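# Place the base on the conveyor, open side up

## Task

Put the base onto the conveyor belt so that its open side faces upward, then release it.

## Robot and tools

Robot: two arms, left_arm and right_arm, each ending in a parallel gripper. The fingers point along the gripper's own +z axis and close along its y axis. The reported hand position is the point between the finger pads, roughly 1 cm short of the tips.

World frame: every result prints a state line, left_arm: ... | right_arm: ..., giving each gripper's end_effector_position in metres and end_effector_quat_wxyz in one shared frame. Its origin sits on the table surface midway between the arms, +z is up, +x points out across the table, and left_arm is on the +y side. The names left and right do not match image sides. Printed positions can be somewhat wrong, especially when an arm reaches far.

execute_actions takes "actions", a list holding zero or one item, plus an optional "pictures" boolean. An empty list just reports the state. {"steps": n} with no rows is a wait of up to 300 steps, counted from the previous result, so reply time is included. {"rows": [...], "steps": k} runs up to 15 control steps of 1/30 s each (15 if steps is omitted); each row is used for one step and the final row repeats if rows run out. A refused call does nothing.

A row is a single flat list of 14 numbers, each in [-1, 1], always covering both arms: dx, dy, dz, rx, ry, rz, opening for left_arm, then those seven for right_arm. The first six per arm are an offset, not a pose: they are expressed in that gripper's own axes and measured from the gripper's pose in the most recent result that showed it (before any such result in the scene, and for later calls within one reply, from where the arm is when the action begins). Every row is counted from that same reference, not from the row before. Scale: 1.0 equals 0.6 m of travel or 180 degrees; rx, ry, rz form one rotation vector. The opening is absolute: +1 fully open (0.094 m), -1 closed. All zeros is not a pause; it pulls the arm back to its reference pose.

move takes "target", one 14-number row laid out and referenced exactly as above (offsets in each gripper's axes, same scale), and optional "speed" in m/s from 0.002 to 0.5 (default 0.25; rotation limited to twice that in rad/s). Both grippers travel straight toward their targets and finish together, in 0.5 to 10 s; anything longer is cut off at 10 s. Openings are sent when the move starts. Paths ignore obstacles and the other arm. The result adds a move: line with the ending (done, off_target, moving, held, fault) and limits that acted (paced = target clipped; held = some steps blocked, after which the arm may lurch fast), plus each gripper's distance from its target.

wait takes "seconds", 0 to 10, and sends nothing new. zoom_image takes "camera" (cam_high or cam_low) and "region" [x0, y0, x1, y1] in pixels of that 504x504 image, at most 504 by 504, origin top-left. finished_scene takes "scene", the current scene number; it cannot be undone and grades whether the base is on the belt open side up and stays so.

Result lines: grip_measured is the finger opening on the command scale (the last joint value gives metres); readings can be off by about 1 mm. To hold something, command about 0.03 below grip_measured; a smaller gap grips more gently. Finger force tops out near 50 to 62 N per pad. HELD marks steps where your row was partly or wholly not sent; a pose unreachable line means the clearance check altered or blocked that arm's command. Hand target shows where the controller is currently driving each gripper. FAULT and OVER-TEMPERATURE FAULT lines mean an arm stopped; MOTOR HOT warns from 75 °C (stop at 90 °C; at 100 °C the arm goes limp and drops). Holding loads heats motors, even while you think.

Motion behaviour: each step's command is limited to 70 mm and 16 degrees from the measured pose, so large offsets need several actions; after an action an arm continues only to its last clipped pose. Arms tend to finish a centimetre or more low and can sag further under repeated zero offsets; to keep an arm still, send the offset back to its desired pose first, then zeros, raising the aim if it still droops. Position wins over orientation when both cannot be met. Joint limits (rad): waist -2.618 to 3.054, shoulder and elbow 0 to 3.142, wrist pitch and yaw -1.571 to 1.571, wrist roll -2.094 to 2.094.

The simulation keeps running while you reply. Occasional disturbances may tug a held part or shove loose objects. Avoid: dropping or slipping the base, knocking anything off the table, fast or deep contacts (a faster approach and a target farther beyond contact both press harder), and letting the arms collide or press on each other. Cameras cam_high and cam_low come with every result unless pictures is false.

Each tool is called after "Emit:" in YAML: its name, and indented under it one key for each argument.

## Session

Emit:
execute_actions:
  actions: []

Scene clock: 0.00 s of 4480.00 s.
left_arm: end_effector_position=(+0.2400, +0.0714, +0.1224) grip_measured=+1.000 end_effector_quat_wxyz=(-0.118, -0.222, +0.962, -0.102) | right_arm: end_effector_position=(+0.1576, -0.2664, +0.1341) grip_measured=+1.000 end_effector_quat_wxyz=(+0.031, +0.500, +0.865, +0.016)
Joint positions: left_arm=[-0.677  1.838  1.553 -1.307  0.313 -1.017  0.094] | right_arm=[ 0.043  1.167  1.008 -1.342 -0.007  0.899  0.094]
Joint velocities: left_arm=[-0.002  0.012 -0.022 -0.007 -0.051 -0.022  0.   ] | right_arm=[ 0.007 -0.002  0.017 -0.007  0.007 -0.051  0.   ]
Motor temperatures (°C, as the motors report them): left_arm=[26 34 27 25 24 23] | right_arm=[24 30 29 33 23 25]
Hand target (left_arm): +0.240, +0.072, +0.123; -0.118, -0.222, +0.963, -0.101
Hand target (right_arm): +0.159, -0.268, +0.138; +0.040, +0.500, +0.865, +0.016

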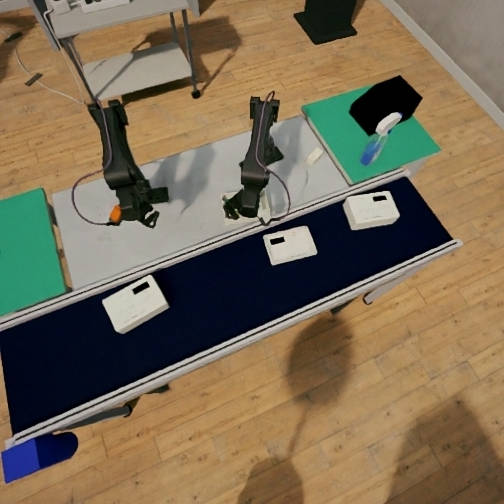

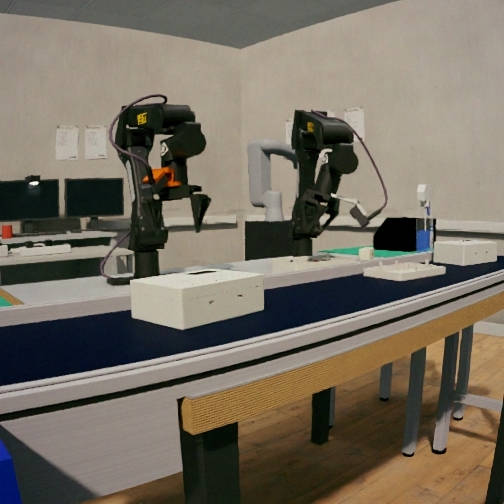

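Emit:
zoom_image:
  camera: "cam_high"
  region: [200, 160, 300, 260]

Emit:
zoom_image:
  camera: "cam_low"
  region: [230, 180, 400, 300]

Region (200, 160, 300, 260) of cam_high's 504x504 image, scaled by 5.040, with more detail than that image has.

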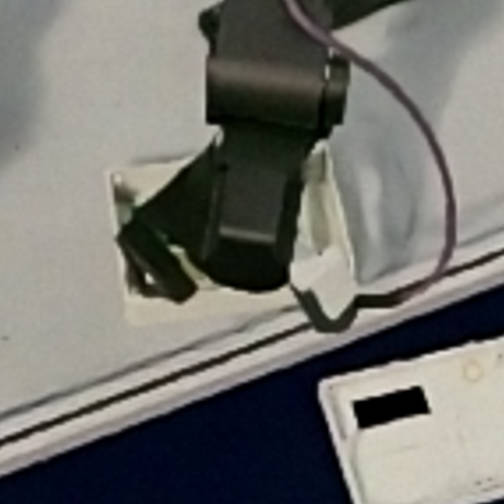

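Region (230, 180, 400, 300) of cam_low's 504x504 image, scaled by 2.965, with more detail than that image has; it fills the top 356 rows of this view, and the rest is white.

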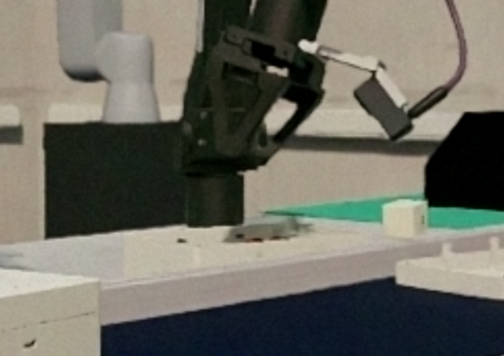

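Emit:
zoom_image:
  camera: "cam_high"
  region: [215, 175, 281, 241]

Emit:
zoom_image:
  camera: "cam_low"
  region: [260, 235, 370, 290]

Emit:
zoom_image:
  camera: "cam_high"
  region: [90, 160, 190, 260]

Emit:
zoom_image:
  camera: "cam_low"
  region: [100, 140, 240, 280]

Region (215, 175, 281, 241) of cam_high's 504x504 image, scaled by 7.636, with more detail than that image has.

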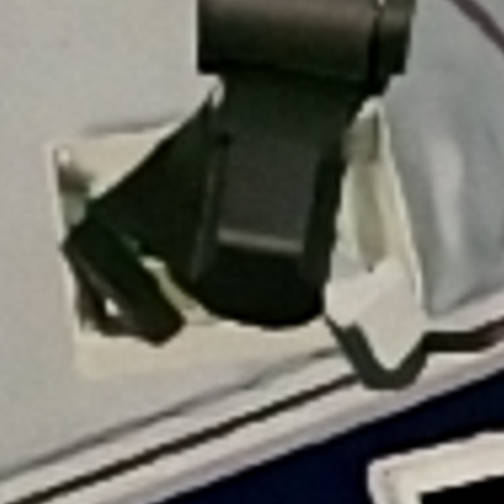

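Region (260, 235, 370, 290) of cam_low's 504x504 image, scaled by 4.582, with more detail than that image has.

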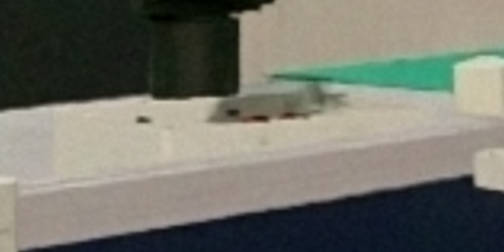

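Region (90, 160, 190, 260) of cam_high's 504x504 image, scaled by 5.040, with more detail than that image has.

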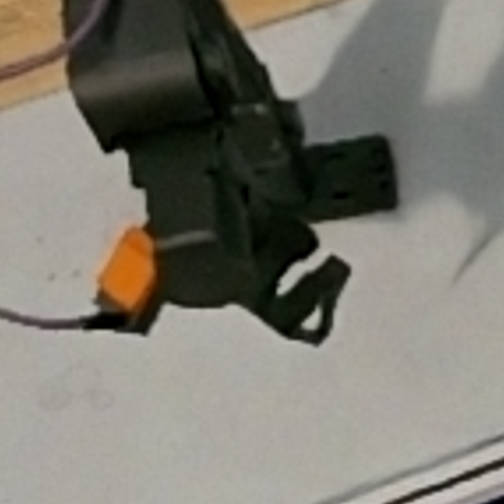

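Region (100, 140, 240, 280) of cam_low's 504x504 image, scaled by 3.600, with more detail than that image has.

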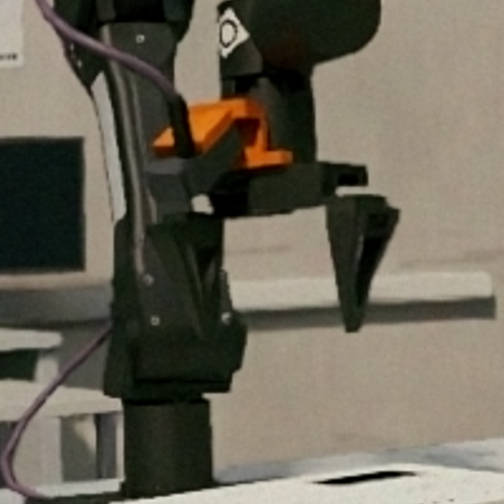

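Emit:
move:
  target: [-0.0874, 0.2401, 0.0163, -0.0761, -0.0677, 0.2258, -0.47, -0.0037, 0.001, -0.0063, -0.0029, -0.005, 0.0, 1.0]
  speed: 0.25

Emit:
zoom_image:
  camera: "cam_high"
  region: [215, 165, 295, 245]

Emit:
zoom_image:
  camera: "cam_low"
  region: [270, 200, 380, 285]

Scene clock: 117.23 s of 4480.00 s.
left_arm: end_effector_position=(+0.2180, +0.2127, +0.0774) grip_measured=-0.468 end_effector_quat_wxyz=(-0.008, +0.130, +0.991, -0.001) | right_arm: end_effector_position=(+0.1576, -0.2664, +0.1341) grip_measured=+1.000 end_effector_quat_wxyz=(+0.031, +0.500, +0.865, +0.016)
Joint positions: left_arm=[-0.46   1.519  1.053 -1.121  0.006 -0.088  0.025] | right_arm=[ 0.043  1.167  1.008 -1.342 -0.007  0.899  0.094]
Joint velocities: left_arm=[ 0.007  0.002 -0.002  0.007 -0.037 -0.081 -0.   ] | right_arm=[-0.012 -0.012  0.002 -0.051 -0.022 -0.066  0.   ]
Motor temperatures (°C, as the motors report them): left_arm=[26 41 30 25 24 23] | right_arm=[24 30 32 30 23 25]
Hand target (left_arm): +0.218, +0.217, +0.077; -0.001, +0.130, +0.992, +0.001
Hand target (right_arm): +0.159, -0.268, +0.138; +0.040, +0.500, +0.865, +0.016
Off the commanded pose (left_arm): 0.004 m, 1 deg.
Off the commanded pose (right_arm): 0.004 m, 1 deg.
After step 90, 112.03 s passed at rest.
move: done

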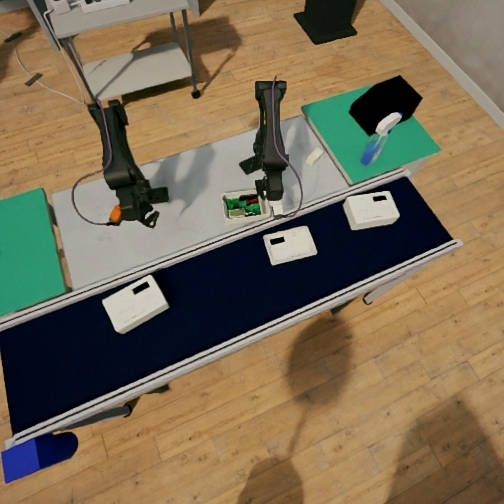

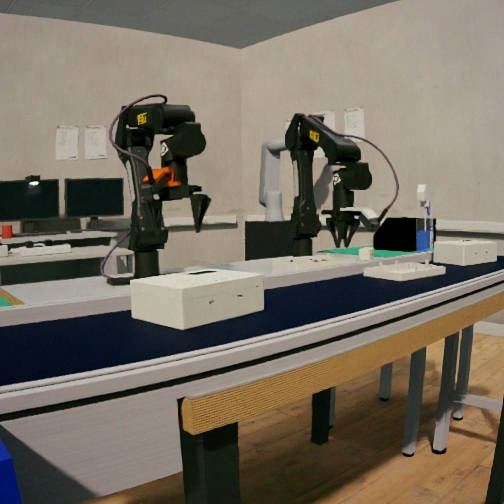

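Region (215, 165, 295, 245) of cam_high's 504x504 image, scaled by 6.300, with more detail than that image has.

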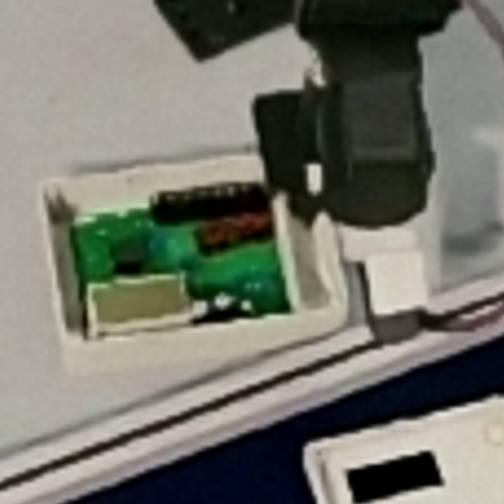

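Region (270, 200, 380, 285) of cam_low's 504x504 image, scaled by 4.582, with more detail than that image has; it fills the top 389 rows of this view, and the rest is white.

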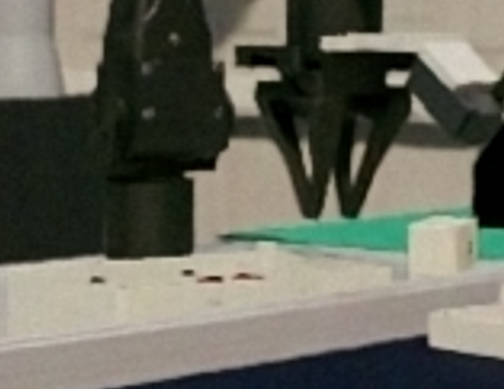

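Emit:
move:
  target: [0.0, 0.015, 0.09, -0.0013, -0.005, 0.0, -0.47, -0.0037, 0.001, -0.0063, -0.0029, -0.005, 0.0, 1.0]
  speed: 0.06

Emit:
zoom_image:
  camera: "cam_high"
  region: [215, 165, 295, 245]

Emit:
zoom_image:
  camera: "cam_low"
  region: [270, 200, 380, 285]

Scene clock: 135.00 s of 4480.00 s.
left_arm: end_effector_position=(+0.2207, +0.2166, +0.0292) grip_measured=-0.468 end_effector_quat_wxyz=(+0.005, +0.131, +0.991, -0.004) | right_arm: end_effector_position=(+0.1576, -0.2664, +0.1341) grip_measured=+1.000 end_effector_quat_wxyz=(+0.031, +0.500, +0.865, +0.016)
Joint positions: left_arm=[-0.441  1.56   0.89  -0.889  0.006 -0.067  0.025] | right_arm=[ 0.043  1.167  1.008 -1.342 -0.007  0.899  0.094]
Joint velocities: left_arm=[ 0.012 -0.012  0.007  0.066 -0.066 -0.037 -0.001] | right_arm=[-0.002 -0.002 -0.007 -0.022  0.022  0.066  0.   ]
Motor temperatures (°C, as the motors report them): left_arm=[26 39 29 25 24 23] | right_arm=[24 30 32 30 23 25]
Hand target (left_arm): +0.219, +0.221, +0.024; -0.001, +0.130, +0.992, -0.000
Hand target (right_arm): +0.159, -0.268, +0.138; +0.040, +0.500, +0.865, +0.016
Off the commanded pose (left_arm): 0.008 m, 1 deg.
Off the commanded pose (right_arm): 0.004 m, 1 deg.
After step 90, 13.33 s passed at rest.
move: done

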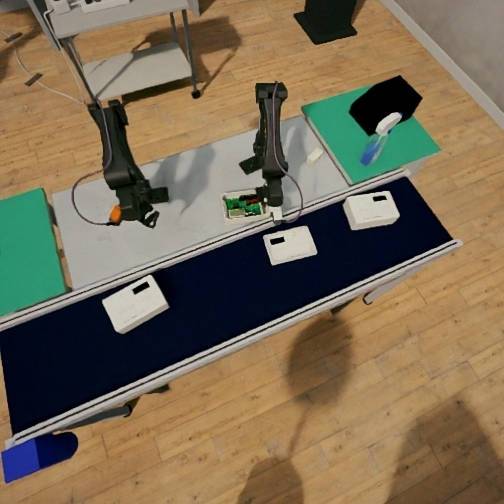

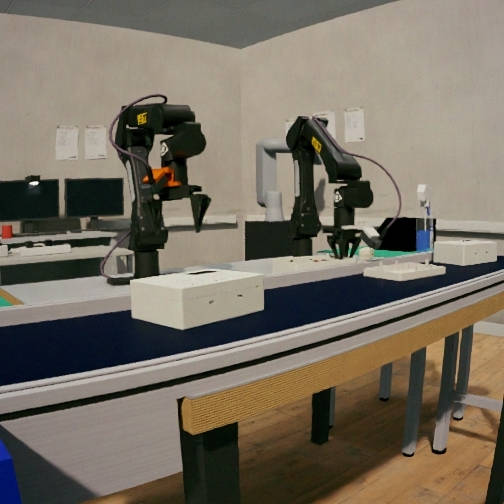

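Region (215, 165, 295, 245) of cam_high's 504x504 image, scaled by 6.300, with more detail than that image has.

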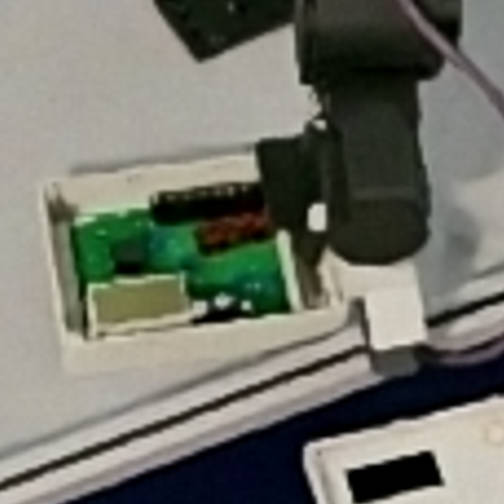

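Region (270, 200, 380, 285) of cam_low's 504x504 image, scaled by 4.582, with more detail than that image has; it fills the top 389 rows of this view, and the rest is white.

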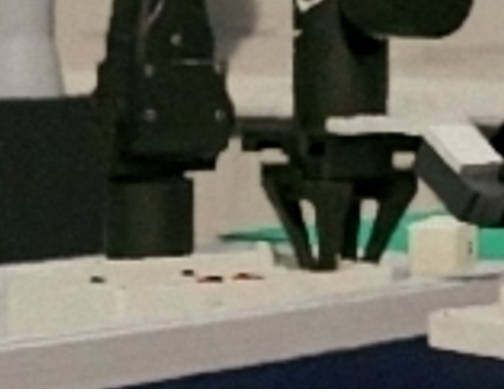

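Emit:
execute_actions:
  actions:
    - {"rows": [[0.002, 0.004, 0.011, -0.002, 0.003, 0.0, -0.52, -0.0037, 0.001, -0.0063, -0.0029, -0.005, 0.0, 1.0],[0.002, 0.004, 0.013, -0.002, 0.003, 0.0, -0.57, -0.0037, 0.001, -0.0063, -0.0029, -0.005, 0.0, 1.0],[0.002, 0.004, 0.015, -0.002, 0.003, 0.0, -0.62, -0.0037, 0.001, -0.0063, -0.0029, -0.005, 0.0, 1.0],[0.002, 0.004, 0.015, -0.002, 0.003, 0.0, -0.67, -0.0037, 0.001, -0.0063, -0.0029, -0.005, 0.0, 1.0],[0.002, 0.004, 0.015, -0.002, 0.003, 0.0, -0.72, -0.0037, 0.001, -0.0063, -0.0029, -0.005, 0.0, 1.0],[0.002, 0.004, 0.015, -0.002, 0.003, 0.0, -0.76, -0.0037, 0.001, -0.0063, -0.0029, -0.005, 0.0, 1.0],[0.002, 0.004, 0.015, -0.002, 0.003, 0.0, -0.80, -0.0037, 0.001, -0.0063, -0.0029, -0.005, 0.0, 1.0],[0.002, 0.004, 0.015, -0.002, 0.003, 0.0, -0.84, -0.0037, 0.001, -0.0063, -0.0029, -0.005, 0.0, 1.0],[0.002, 0.004, 0.013, -0.002, 0.003, 0.0, -0.88, -0.0037, 0.001, -0.0063, -0.0029, -0.005, 0.0, 1.0],[0.002, 0.004, 0.012, -0.002, 0.003, 0.0, -0.91, -0.0037, 0.001, -0.0063, -0.0029, -0.005, 0.0, 1.0],[0.002, 0.004, 0.011, -0.002, 0.003, 0.0, -0.94, -0.0037, 0.001, -0.0063, -0.0029, -0.005, 0.0, 1.0],[0.002, 0.004, 0.010, -0.002, 0.003, 0.0, -0.97, -0.0037, 0.001, -0.0063, -0.0029, -0.005, 0.0, 1.0],[0.002, 0.004, 0.010, -0.002, 0.003, 0.0, -1.0, -0.0037, 0.001, -0.0063, -0.0029, -0.005, 0.0, 1.0]], "steps": 15}
  pictures: false

Emit:
execute_actions:
  actions:
    - {"steps": 6}
  pictures: false

Scene clock: 147.63 s of 4480.00 s.
left_arm: end_effector_position=(+0.2248, +0.2165, +0.0291) grip_measured=-0.962 end_effector_quat_wxyz=(+0.014, +0.131, +0.991, -0.002) | right_arm: end_effector_position=(+0.1576, -0.2664, +0.1341) grip_measured=+1.000 end_effector_quat_wxyz=(+0.031, +0.500, +0.865, +0.016)
Joint positions: left_arm=[-0.441  1.56   0.89  -0.873 -0.001 -0.066  0.002] | right_arm=[ 0.043  1.167  1.008 -1.342 -0.007  0.899  0.094]
Joint velocities: left_arm=[ 0.007  0.007 -0.002  0.037 -0.022 -0.007 -0.   ] | right_arm=[ 0.007  0.002 -0.007 -0.022  0.007 -0.037  0.   ]
Motor temperatures (°C, as the motors report them): left_arm=[26 37 29 25 24 23] | right_arm=[24 30 32 30 23 25]
Hand target (left_arm): +0.220, +0.219, +0.023; +0.001, +0.131, +0.991, -0.000
Hand target (right_arm): +0.159, -0.268, +0.138; +0.040, +0.500, +0.865, +0.016
Off the commanded pose (left_arm): 0.008 m, 1 deg.
Off the commanded pose (right_arm): 0.004 m, 1 deg.
Steps of this call (steps 1 to 90: nothing new was sent; then 9.13 s passed at rest; steps 91 to 105: all 15 steps of this action). Readings (end_effector_position):
91: left_arm (+0.2212, +0.2164, +0.0292) | right_arm (+0.1576, -0.2664, +0.1341)
92: left_arm (+0.2216, +0.2163, +0.0292) | right_arm (+0.1576, -0.2664, +0.1341)
94: left_arm (+0.2227, +0.2159, +0.0293) | right_arm (+0.1576, -0.2664, +0.1341)
98: left_arm (+0.2242, +0.2154, +0.0293) | right_arm (+0.1576, -0.2664, +0.1341)
105: the state above

Scene clock: 147.83 s of 4480.00 s.
left_arm: end_effector_position=(+0.2248, +0.2165, +0.0291) grip_measured=-0.962 end_effector_quat_wxyz=(+0.014, +0.131, +0.991, -0.002) | right_arm: end_effector_position=(+0.1576, -0.2664, +0.1341) grip_measured=+1.000 end_effector_quat_wxyz=(+0.031, +0.500, +0.865, +0.016)
Joint positions: left_arm=[-0.441  1.56   0.89  -0.873 -0.001 -0.066  0.002] | right_arm=[ 0.043  1.167  1.008 -1.342 -0.007  0.899  0.094]
Joint velocities: left_arm=[-0.002 -0.002  0.002 -0.066  0.037  0.007  0.001] | right_arm=[-0.017 -0.012 -0.012 -0.037  0.037 -0.037  0.   ]
Motor temperatures (°C, as the motors report them): left_arm=[26 37 29 25 24 23] | right_arm=[24 30 32 30 23 25]
Hand target (left_arm): +0.220, +0.219, +0.023; +0.001, +0.131, +0.991, -0.000
Hand target (right_arm): +0.159, -0.268, +0.138; +0.040, +0.500, +0.865, +0.016
Off the commanded pose (left_arm): 0.008 m, 1 deg.
Off the commanded pose (right_arm): 0.004 m, 1 deg.
Steps of this call (steps 1 to 6: nothing new was sent). Readings (end_effector_position):
1: left_arm (+0.2248, +0.2165, +0.0291) | right_arm (+0.1576, -0.2664, +0.1341)
2: left_arm (+0.2248, +0.2165, +0.0291) | right_arm (+0.1576, -0.2664, +0.1341)
4: left_arm (+0.2248, +0.2165, +0.0291) | right_arm (+0.1576, -0.2664, +0.1341)
6: the state above

Emit:
move:
  target: [0.0, 0.0, -0.145, 0.008, 0.0, 0.0, -1.0, -0.0037, 0.001, -0.0063, -0.0029, -0.005, 0.0, 1.0]
  speed: 0.1

Emit:
zoom_image:
  camera: "cam_low"
  region: [250, 170, 400, 290]

Scene clock: 155.90 s of 4480.00 s.
left_arm: end_effector_position=(+0.2205, +0.2218, +0.1046) grip_measured=-0.962 end_effector_quat_wxyz=(-0.001, +0.132, +0.991, +0.002) | right_arm: end_effector_position=(+0.1576, -0.2664, +0.1341) grip_measured=+1.000 end_effector_quat_wxyz=(+0.031, +0.500, +0.865, +0.016)
Joint positions: left_arm=[-0.429  1.486  1.132 -1.219 -0.005 -0.052  0.002] | right_arm=[ 0.043  1.167  1.008 -1.342 -0.007  0.899  0.094]
Joint velocities: left_arm=[ 0.007 -0.002  0.002 -0.007  0.051 -0.037  0.001] | right_arm=[ 0.007 -0.002  0.002  0.022 -0.037 -0.007  0.   ]
Motor temperatures (°C, as the motors report them): left_arm=[26 37 29 25 24 23] | right_arm=[24 30 32 30 23 25]
Hand target (left_arm): +0.223, +0.218, +0.116; +0.012, +0.132, +0.991, -0.014
Hand target (right_arm): +0.159, -0.268, +0.138; +0.040, +0.500, +0.865, +0.016
Off the commanded pose (left_arm): 0.013 m, 2 deg.
Off the commanded pose (right_arm): 0.004 m, 1 deg.
After step 90, 3.60 s passed at rest.
move: off_target (left_arm)

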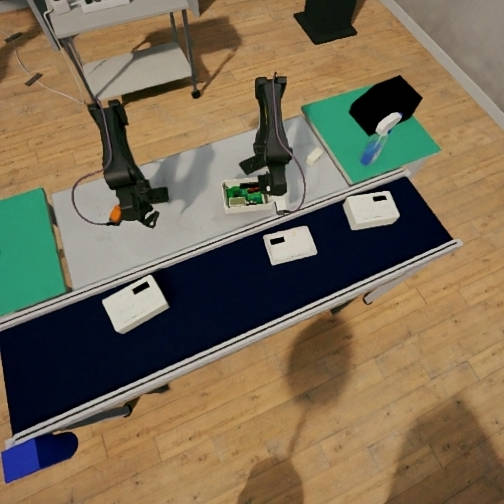

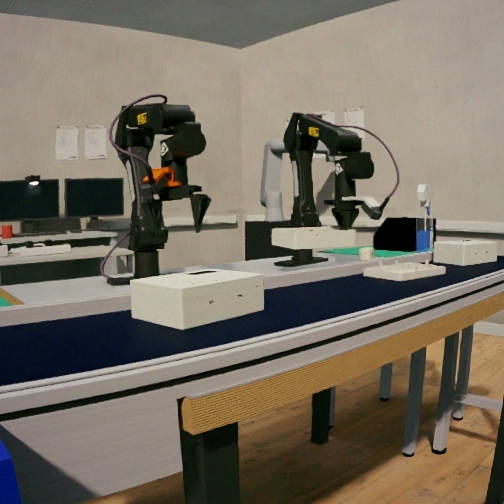

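Region (250, 170, 400, 290) of cam_low's 504x504 image, scaled by 3.360, with more detail than that image has; it fills the top 403 rows of this view, and the rest is white.

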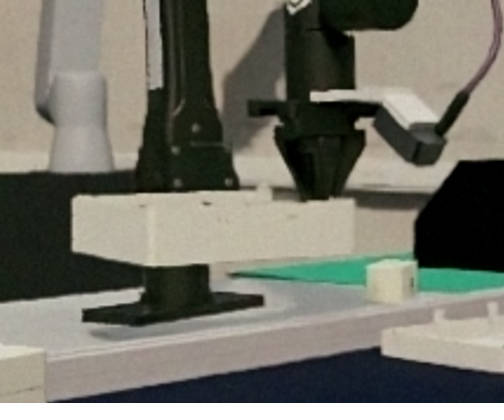

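Emit:
move:
  target: [-0.3323, -0.1461, 0.003, 0.012, -0.012, -0.112, -1.0, -0.0037, 0.001, -0.0063, -0.0029, -0.005, 0.0, 1.0]
  speed: 0.18

Emit:
zoom_image:
  camera: "cam_high"
  region: [180, 190, 320, 330]

Emit:
zoom_image:
  camera: "cam_low"
  region: [260, 170, 450, 310]

Scene clock: 199.60 s of 4480.00 s.
left_arm: end_effector_position=(+0.3886, +0.0935, +0.0948) grip_measured=-0.962 end_effector_quat_wxyz=(+0.011, -0.043, +0.999, -0.003) | right_arm: end_effector_position=(+0.1576, -0.2664, +0.1341) grip_measured=+1.000 end_effector_quat_wxyz=(+0.031, +0.500, +0.865, +0.016)
Joint positions: left_arm=[-0.583  2.302  2.174 -1.421 -0.005 -0.557  0.002] | right_arm=[ 0.043  1.167  1.008 -1.342 -0.007  0.899  0.094]
Joint velocities: left_arm=[-0.002  0.002  0.002 -0.037 -0.007 -0.081 -0.001] | right_arm=[ 0.007 -0.002 -0.002 -0.007  0.007 -0.051  0.   ]
Motor temperatures (°C, as the motors report them): left_arm=[26 39 33 24 24 23] | right_arm=[24 29 32 29 23 25]
Hand target (left_arm): +0.390, +0.085, +0.103; +0.017, -0.043, +0.999, -0.020
Hand target (right_arm): +0.159, -0.268, +0.138; +0.040, +0.500, +0.865, +0.016
Off the commanded pose (left_arm): 0.011 m, 2 deg.
Off the commanded pose (right_arm): 0.004 m, 1 deg.
After step 90, 38.77 s passed at rest.
move: off_target (left_arm)

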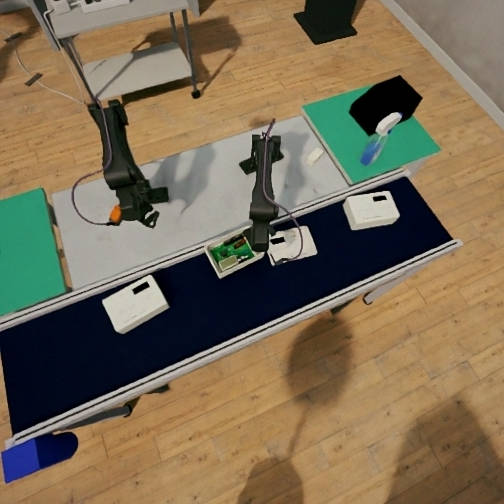

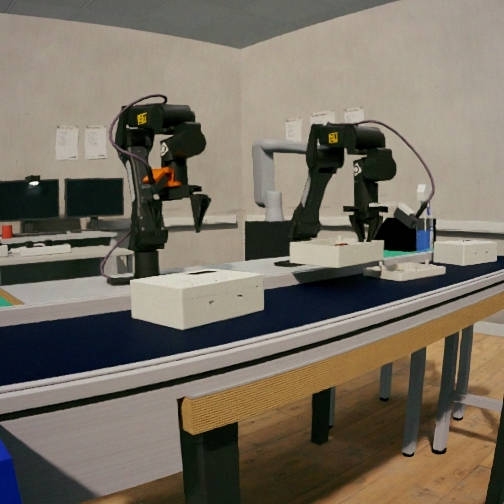

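Region (180, 190, 320, 330) of cam_high's 504x504 image, scaled by 3.600, with more detail than that image has.

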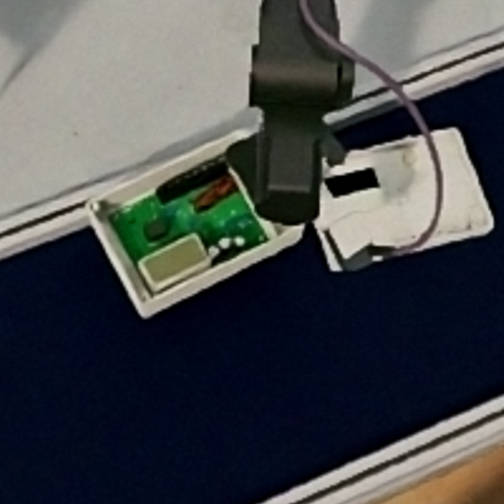

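Region (260, 170, 450, 310) of cam_low's 504x504 image, scaled by 2.653, with more detail than that image has; it fills the top 371 rows of this view, and the rest is white.

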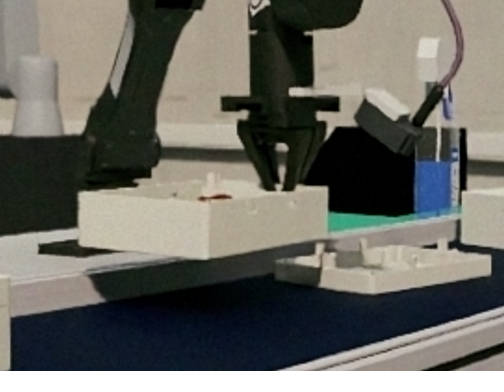

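Emit:
move:
  target: [-0.0277, -0.0581, 0.064, 0.009, -0.002, 0.0, -1.0, -0.0037, 0.001, -0.0063, -0.0029, -0.005, 0.0, 1.0]
  speed: 0.07

Emit:
zoom_image:
  camera: "cam_high"
  region: [180, 190, 320, 330]

Emit:
zoom_image:
  camera: "cam_low"
  region: [270, 200, 430, 320]

Scene clock: 213.03 s of 4480.00 s.
left_arm: end_effector_position=(+0.4034, +0.0698, +0.0487) grip_measured=-0.962 end_effector_quat_wxyz=(+0.001, -0.043, +0.999, -0.000) | right_arm: end_effector_position=(+0.1576, -0.2664, +0.1341) grip_measured=+1.000 end_effector_quat_wxyz=(+0.031, +0.500, +0.865, +0.016)
Joint positions: left_arm=[-0.612  2.454  2.257 -1.372 -0.001 -0.586  0.002] | right_arm=[ 0.043  1.167  1.008 -1.342 -0.007  0.899  0.094]
Joint velocities: left_arm=[-0.007 -0.012 -0.017 -0.037  0.022  0.007  0.   ] | right_arm=[ 0.007  0.002 -0.017 -0.007 -0.081 -0.037  0.   ]
Motor temperatures (°C, as the motors report them): left_arm=[26 45 33 24 24 23] | right_arm=[24 29 33 29 23 25]
Hand target (left_arm): +0.408, +0.060, +0.057; +0.015, -0.043, +0.999, -0.018
Hand target (right_arm): +0.159, -0.268, +0.138; +0.040, +0.500, +0.865, +0.016
Off the commanded pose (left_arm): 0.014 m, 2 deg.
Off the commanded pose (right_arm): 0.004 m, 1 deg.
After step 90, 9.20 s passed at rest.
move: off_target (left_arm)

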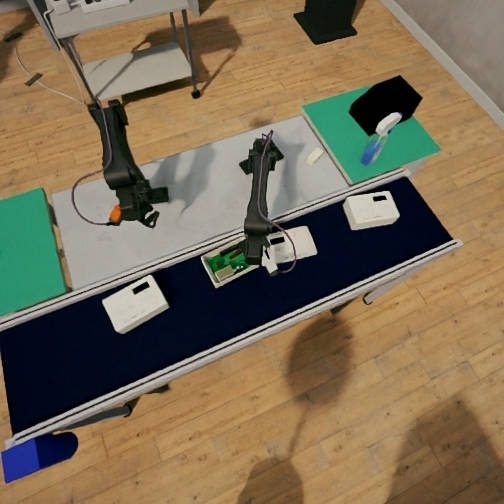

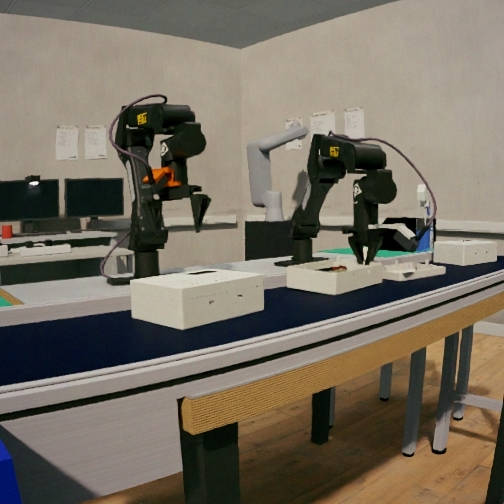

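Region (180, 190, 320, 330) of cam_high's 504x504 image, scaled by 3.600, with more detail than that image has.

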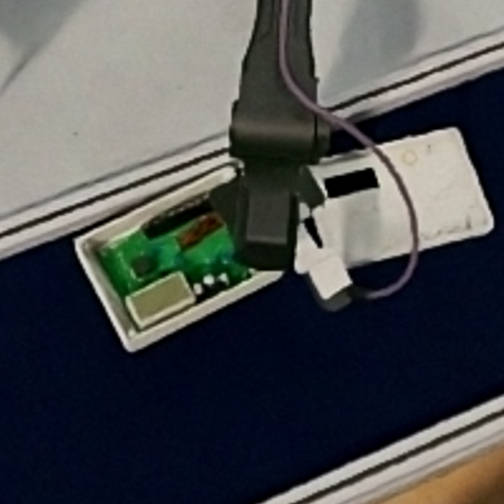

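Region (270, 200, 430, 320) of cam_low's 504x504 image, scaled by 3.150, with more detail than that image has; it fills the top 378 rows of this view, and the rest is white.

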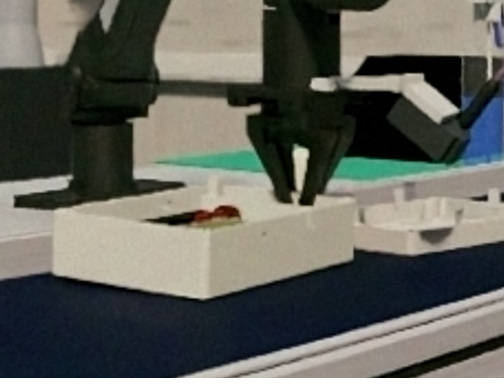

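Emit:
execute_actions:
  actions:
    - {"rows": [[-0.0062, -0.017, -0.012, 0.0115, -0.010, 0.0, -1.0, -0.0037, 0.001, -0.0063, -0.0029, -0.005, 0.0, 1.0],[-0.0062, -0.017, -0.0105, 0.0115, -0.010, 0.0, -1.0, -0.0037, 0.001, -0.0063, -0.0029, -0.005, 0.0, 1.0],[-0.0062, -0.017, -0.009, 0.0115, -0.010, 0.0, -1.0, -0.0037, 0.001, -0.0063, -0.0029, -0.005, 0.0, 1.0],[-0.0062, -0.017, -0.0075, 0.0115, -0.010, 0.0, -1.0, -0.0037, 0.001, -0.0063, -0.0029, -0.005, 0.0, 1.0],[-0.0062, -0.017, -0.006, 0.0115, -0.010, 0.0, -1.0, -0.0037, 0.001, -0.0063, -0.0029, -0.005, 0.0, 1.0],[-0.0062, -0.017, -0.0045, 0.0115, -0.010, 0.0, -1.0, -0.0037, 0.001, -0.0063, -0.0029, -0.005, 0.0, 1.0],[-0.0062, -0.017, -0.003, 0.0115, -0.010, 0.0, -1.0, -0.0037, 0.001, -0.0063, -0.0029, -0.005, 0.0, 1.0],[-0.0062, -0.017, -0.0015, 0.0115, -0.010, 0.0, -1.0, -0.0037, 0.001, -0.0063, -0.0029, -0.005, 0.0, 1.0],[-0.0062, -0.017, 0.0, 0.0115, -0.010, 0.0, -1.0, -0.0037, 0.001, -0.0063, -0.0029, -0.005, 0.0, 1.0],[-0.0062, -0.017, 0.0015, 0.0115, -0.010, 0.0, -1.0, -0.0037, 0.001, -0.0063, -0.0029, -0.005, 0.0, 1.0],[-0.0062, -0.017, 0.003, 0.0115, -0.010, 0.0, -1.0, -0.0037, 0.001, -0.0063, -0.0029, -0.005, 0.0, 1.0],[-0.0062, -0.017, 0.0045, 0.0115, -0.010, 0.0, -1.0, -0.0037, 0.001, -0.0063, -0.0029, -0.005, 0.0, 1.0],[-0.0062, -0.017, 0.006, 0.0115, -0.010, 0.0, -1.0, -0.0037, 0.001, -0.0063, -0.0029, -0.005, 0.0, 1.0],[-0.0062, -0.017, 0.0075, 0.0115, -0.010, 0.0, -1.0, -0.0037, 0.001, -0.0063, -0.0029, -0.005, 0.0, 1.0],[-0.0062, -0.017, 0.009, 0.0115, -0.010, 0.0, -1.0, -0.0037, 0.001, -0.0063, -0.0029, -0.005, 0.0, 1.0]], "steps": 15}
  pictures: false

Emit:
execute_actions:
  actions:
    - {"steps": 10}
  pictures: true

Emit:
zoom_image:
  camera: "cam_low"
  region: [270, 200, 430, 320]

Scene clock: 237.70 s of 4480.00 s.
left_arm: end_effector_position=(+0.4078, +0.0675, +0.0448) grip_measured=-0.962 end_effector_quat_wxyz=(+0.012, -0.044, +0.999, -0.006) | right_arm: end_effector_position=(+0.1576, -0.2664, +0.1341) grip_measured=+1.000 end_effector_quat_wxyz=(+0.031, +0.500, +0.865, +0.016)
Joint positions: left_arm=[-0.612  2.448  2.23  -1.327 -0.002 -0.589  0.002] | right_arm=[ 0.043  1.167  1.008 -1.342 -0.007  0.899  0.094]
Joint velocities: left_arm=[ 0.002 -0.061 -0.056  0.125  0.022 -0.007 -0.001] | right_arm=[-0.007 -0.012 -0.007  0.022  0.051 -0.007  0.   ]
Motor temperatures (°C, as the motors report them): left_arm=[26 51 33 24 24 23] | right_arm=[24 29 33 29 23 25]
Hand target (left_arm): +0.408, +0.060, +0.044; +0.017, -0.043, +0.999, -0.017
Hand target (right_arm): +0.159, -0.268, +0.138; +0.040, +0.500, +0.865, +0.016
Off the commanded pose (left_arm): 0.008 m, 2 deg.
Off the commanded pose (right_arm): 0.004 m, 1 deg.
Steps of this call (steps 1 to 90: nothing new was sent; then 21.17 s passed at rest; steps 91 to 105: all 15 steps of this action). Readings (end_effector_position):
91: left_arm (+0.4036, +0.0697, +0.0487) | right_arm (+0.1576, -0.2664, +0.1341)
92: left_arm (+0.4040, +0.0695, +0.0487) | right_arm (+0.1576, -0.2664, +0.1341)
94: left_arm (+0.4053, +0.0687, +0.0488) | right_arm (+0.1576, -0.2664, +0.1341)
98: left_arm (+0.4073, +0.0677, +0.0469) | right_arm (+0.1576, -0.2664, +0.1341)
105: the state above

Scene clock: 238.03 s of 4480.00 s.
left_arm: end_effector_position=(+0.4078, +0.0675, +0.0448) grip_measured=-0.962 end_effector_quat_wxyz=(+0.012, -0.044, +0.999, -0.006) | right_arm: end_effector_position=(+0.1576, -0.2664, +0.1341) grip_measured=+1.000 end_effector_quat_wxyz=(+0.031, +0.500, +0.865, +0.016)
Joint positions: left_arm=[-0.612  2.445  2.225 -1.323 -0.002 -0.589  0.002] | right_arm=[ 0.043  1.167  1.008 -1.342 -0.007  0.899  0.094]
Joint velocities: left_arm=[-0.022 -0.012 -0.012 -0.007  0.007 -0.066  0.   ] | right_arm=[ 0.012  0.007 -0.007 -0.066  0.007  0.022  0.   ]
Motor temperatures (°C, as the motors report them): left_arm=[26 51 33 24 24 23] | right_arm=[24 29 33 29 23 25]
Hand target (left_arm): +0.408, +0.060, +0.044; +0.017, -0.043, +0.999, -0.017
Hand target (right_arm): +0.159, -0.268, +0.138; +0.040, +0.500, +0.865, +0.016
Off the commanded pose (left_arm): 0.008 m, 1 deg.
Off the commanded pose (right_arm): 0.004 m, 1 deg.
Steps of this call (steps 1 to 10: nothing new was sent). Readings (end_effector_position):
1: left_arm (+0.4078, +0.0675, +0.0449) | right_arm (+0.1576, -0.2664, +0.1341)
2: left_arm (+0.4077, +0.0675, +0.0447) | right_arm (+0.1576, -0.2664, +0.1341)
4: left_arm (+0.4078, +0.0675, +0.0448) | right_arm (+0.1576, -0.2664, +0.1341)
8: left_arm (+0.4078, +0.0675, +0.0448) | right_arm (+0.1576, -0.2664, +0.1341)
10: the state above

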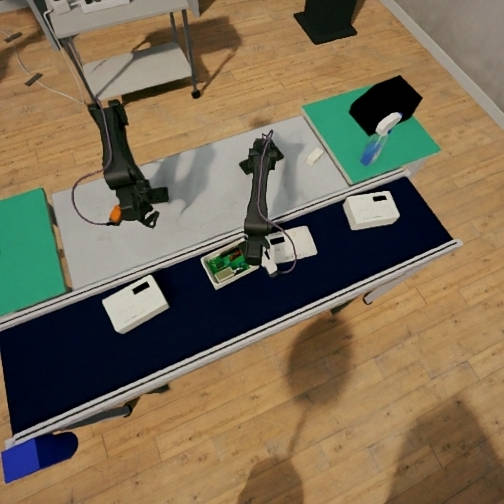

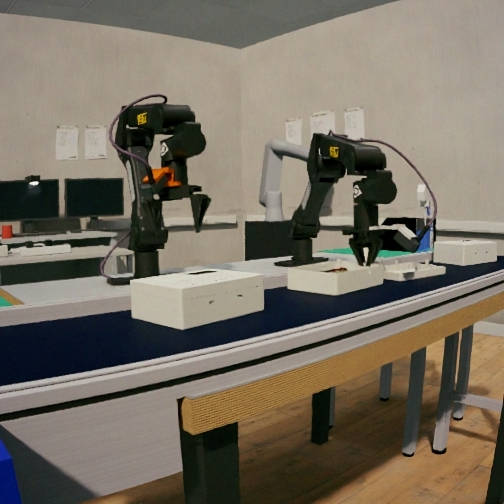

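Region (270, 200, 430, 320) of cam_low's 504x504 image, scaled by 3.150, with more detail than that image has; it fills the top 378 rows of this view, and the rest is white.

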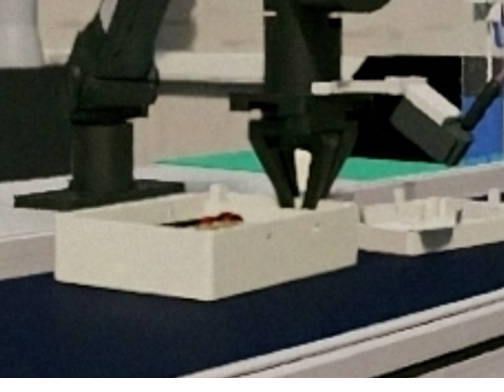

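Emit:
execute_actions:
  actions:
    - {"rows": [[0.0, -0.010, 0.003, 0.005, -0.002, 0.0, -1.0, -0.0037, 0.001, -0.0063, -0.0029, -0.005, 0.0, 1.0],[0.0, -0.009, 0.004, 0.004, -0.002, 0.0, -1.0, -0.0037, 0.001, -0.0063, -0.0029, -0.005, 0.0, 1.0],[0.0, -0.008, 0.005, 0.003, -0.002, 0.0, -1.0, -0.0037, 0.001, -0.0063, -0.0029, -0.005, 0.0, 1.0],[0.0, -0.007, 0.006, 0.003, -0.001, 0.0, -1.0, -0.0037, 0.001, -0.0063, -0.0029, -0.005, 0.0, 1.0],[0.0, -0.006, 0.007, 0.002, -0.001, 0.0, -1.0, -0.0037, 0.001, -0.0063, -0.0029, -0.005, 0.0, 1.0],[0.0, -0.005, 0.008, 0.002, -0.001, 0.0, -1.0, -0.0037, 0.001, -0.0063, -0.0029, -0.005, 0.0, 1.0],[0.0, -0.004, 0.009, 0.001, 0.0, 0.0, -1.0, -0.0037, 0.001, -0.0063, -0.0029, -0.005, 0.0, 1.0],[0.0, -0.004, 0.010, 0.001, 0.0, 0.0, -1.0, -0.0037, 0.001, -0.0063, -0.0029, -0.005, 0.0, 1.0]], "steps": 12}
  pictures: false

Scene clock: 247.57 s of 4480.00 s.
left_arm: end_effector_position=(+0.4078, +0.0675, +0.0448) grip_measured=-0.962 end_effector_quat_wxyz=(+0.012, -0.044, +0.999, -0.006) | right_arm: end_effector_position=(+0.1576, -0.2664, +0.1341) grip_measured=+1.000 end_effector_quat_wxyz=(+0.031, +0.500, +0.865, +0.016)
Joint positions: left_arm=[-0.612  2.445  2.225 -1.323 -0.003 -0.589  0.002] | right_arm=[ 0.043  1.167  1.008 -1.342 -0.007  0.899  0.094]
Joint velocities: left_arm=[-0.002 -0.012  0.002 -0.007  0.022 -0.022 -0.001] | right_arm=[ 0.007 -0.007  0.022 -0.022  0.007  0.037  0.   ]
Motor temperatures (°C, as the motors report them): left_arm=[26 52 32 25 24 23] | right_arm=[24 29 33 29 23 25]
Hand target (left_arm): +0.408, +0.065, +0.039; +0.012, -0.044, +0.999, -0.008
Hand target (right_arm): +0.159, -0.268, +0.138; +0.040, +0.500, +0.865, +0.016
Off the commanded pose (left_arm): 0.006 m, 0 deg.
Off the commanded pose (right_arm): 0.004 m, 1 deg.
Steps of this call (steps 1 to 90: nothing new was sent; then 6.13 s passed at rest; steps 91 to 102: all 12 steps of this action). Readings (end_effector_position):
91: left_arm (+0.4078, +0.0675, +0.0448) | right_arm (+0.1576, -0.2664, +0.1341)
92: left_arm (+0.4078, +0.0675, +0.0448) | right_arm (+0.1576, -0.2664, +0.1341)
94: left_arm (+0.4078, +0.0675, +0.0448) | right_arm (+0.1576, -0.2664, +0.1341)
98: left_arm (+0.4078, +0.0675, +0.0448) | right_arm (+0.1576, -0.2664, +0.1341)
102: the state above

The height didn't change under a 6 mm lower command, so the base is resting on the belt. I'll release it and lift away.

Emit:
execute_actions:
  actions:
    - {"rows": [[0.0, 0.0, 0.004, 0.0, 0.0, 0.0, -0.95, -0.0037, 0.001, -0.0063, -0.0029, -0.005, 0.0, 1.0],[0.0, 0.0, 0.002, 0.0, 0.0, 0.0, -0.92, -0.0037, 0.001, -0.0063, -0.0029, -0.005, 0.0, 1.0],[0.0, 0.0, 0.0, 0.0, 0.0, 0.0, -0.82, -0.0037, 0.001, -0.0063, -0.0029, -0.005, 0.0, 1.0],[0.0, 0.0, 0.0, 0.0, 0.0, 0.0, -0.6, -0.0037, 0.001, -0.0063, -0.0029, -0.005, 0.0, 1.0]], "steps": 11}
  pictures: false

Emit:
move:
  target: [0.02, 0.0, -0.085, 0.0, 0.0, 0.0, -0.6, -0.0037, 0.001, -0.0063, -0.0029, -0.005, 0.0, 1.0]
  speed: 0.1

Emit:
zoom_image:
  camera: "cam_low"
  region: [270, 200, 430, 320]

Emit:
zoom_image:
  camera: "cam_high"
  region: [180, 190, 320, 330]

Scene clock: 255.57 s of 4480.00 s.
left_arm: end_effector_position=(+0.4078, +0.0675, +0.0448) grip_measured=-0.602 end_effector_quat_wxyz=(+0.012, -0.044, +0.999, -0.006) | right_arm: end_effector_position=(+0.1576, -0.2664, +0.1341) grip_measured=+1.000 end_effector_quat_wxyz=(+0.031, +0.500, +0.865, +0.016)
Joint positions: left_arm=[-0.612  2.445  2.225 -1.323 -0.003 -0.589  0.019] | right_arm=[ 0.043  1.167  1.008 -1.342 -0.007  0.899  0.094]
Joint velocities: left_arm=[-0.017  0.002 -0.007 -0.022  0.022 -0.095  0.   ] | right_arm=[-0.012  0.002 -0.012  0.007  0.037 -0.11   0.   ]
Motor temperatures (°C, as the motors report them): left_arm=[26 52 31 25 24 23] | right_arm=[24 29 33 29 23 25]
Hand target (left_arm): +0.408, +0.068, +0.045; +0.013, -0.044, +0.999, -0.006
Hand target (right_arm): +0.159, -0.268, +0.138; +0.040, +0.500, +0.865, +0.016
Off the commanded pose (left_arm): 0.000 m, 0 deg.
Off the commanded pose (right_arm): 0.004 m, 1 deg.
Steps of this call (steps 1 to 90: nothing new was sent; then 4.63 s passed at rest; steps 91 to 101: all 11 steps of this action). Readings (end_effector_position):
91: left_arm (+0.4079, +0.0676, +0.0448) | right_arm (+0.1576, -0.2664, +0.1341)
92: left_arm (+0.4078, +0.0675, +0.0448) | right_arm (+0.1576, -0.2664, +0.1341)
94: left_arm (+0.4078, +0.0675, +0.0448) | right_arm (+0.1576, -0.2664, +0.1341)
98: left_arm (+0.4078, +0.0675, +0.0448) | right_arm (+0.1576, -0.2664, +0.1341)
101: the state above

Scene clock: 256.90 s of 4480.00 s.
left_arm: end_effector_position=(+0.3977, +0.0731, +0.0912) grip_measured=-0.602 end_effector_quat_wxyz=(+0.011, -0.047, +0.999, -0.005) | right_arm: end_effector_position=(+0.1576, -0.2664, +0.1341) grip_measured=+1.000 end_effector_quat_wxyz=(+0.031, +0.500, +0.865, +0.016)
Joint positions: left_arm=[-0.612  2.405  2.339 -1.481 -0.003 -0.594  0.019] | right_arm=[ 0.043  1.167  1.008 -1.342 -0.007  0.899  0.094]
Joint velocities: left_arm=[-0.002  0.002 -0.017 -0.037 -0.066  0.051  0.   ] | right_arm=[-0.007 -0.002  0.017 -0.081 -0.051 -0.022  0.   ]
Motor temperatures (°C, as the motors report them): left_arm=[26 52 31 24 24 23] | right_arm=[24 29 33 29 23 25]
Hand target (left_arm): +0.395, +0.068, +0.095; +0.013, -0.044, +0.999, -0.006
Hand target (right_arm): +0.159, -0.268, +0.138; +0.040, +0.500, +0.865, +0.016
Off the commanded pose (left_arm): 0.008 m, 0 deg.
Off the commanded pose (right_arm): 0.004 m, 1 deg.
move: done

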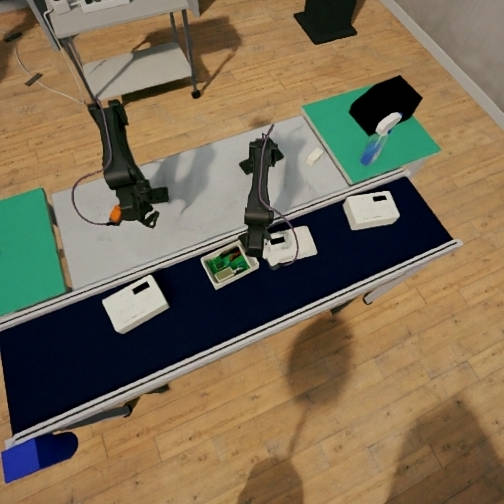

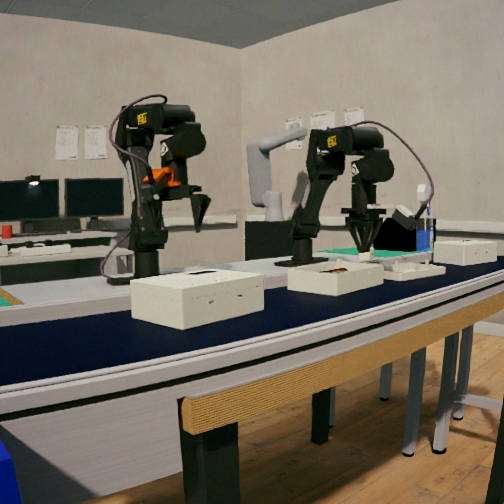

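Region (270, 200, 430, 320) of cam_low's 504x504 image, scaled by 3.150, with more detail than that image has; it fills the top 378 rows of this view, and the rest is white.

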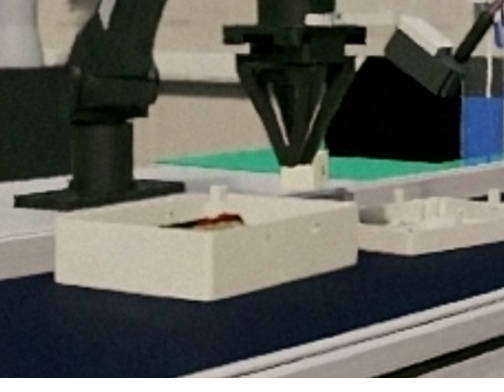

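Region (180, 190, 320, 330) of cam_high's 504x504 image, scaled by 3.600, with more detail than that image has.

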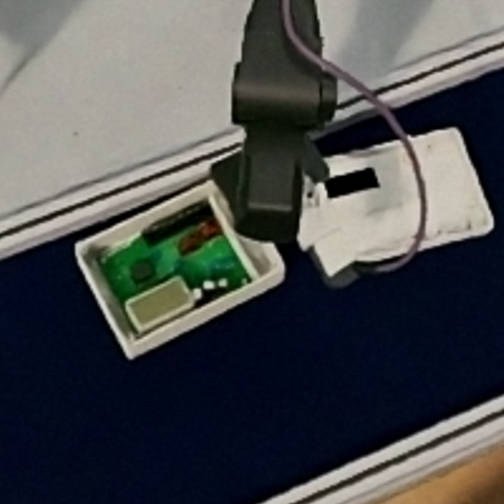

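The base is flat on the belt, open side up, clear of the rail and the lid, and the gripper has let go.

Emit:
finished_scene:
  scene: 2

The scene is finished: the task was done.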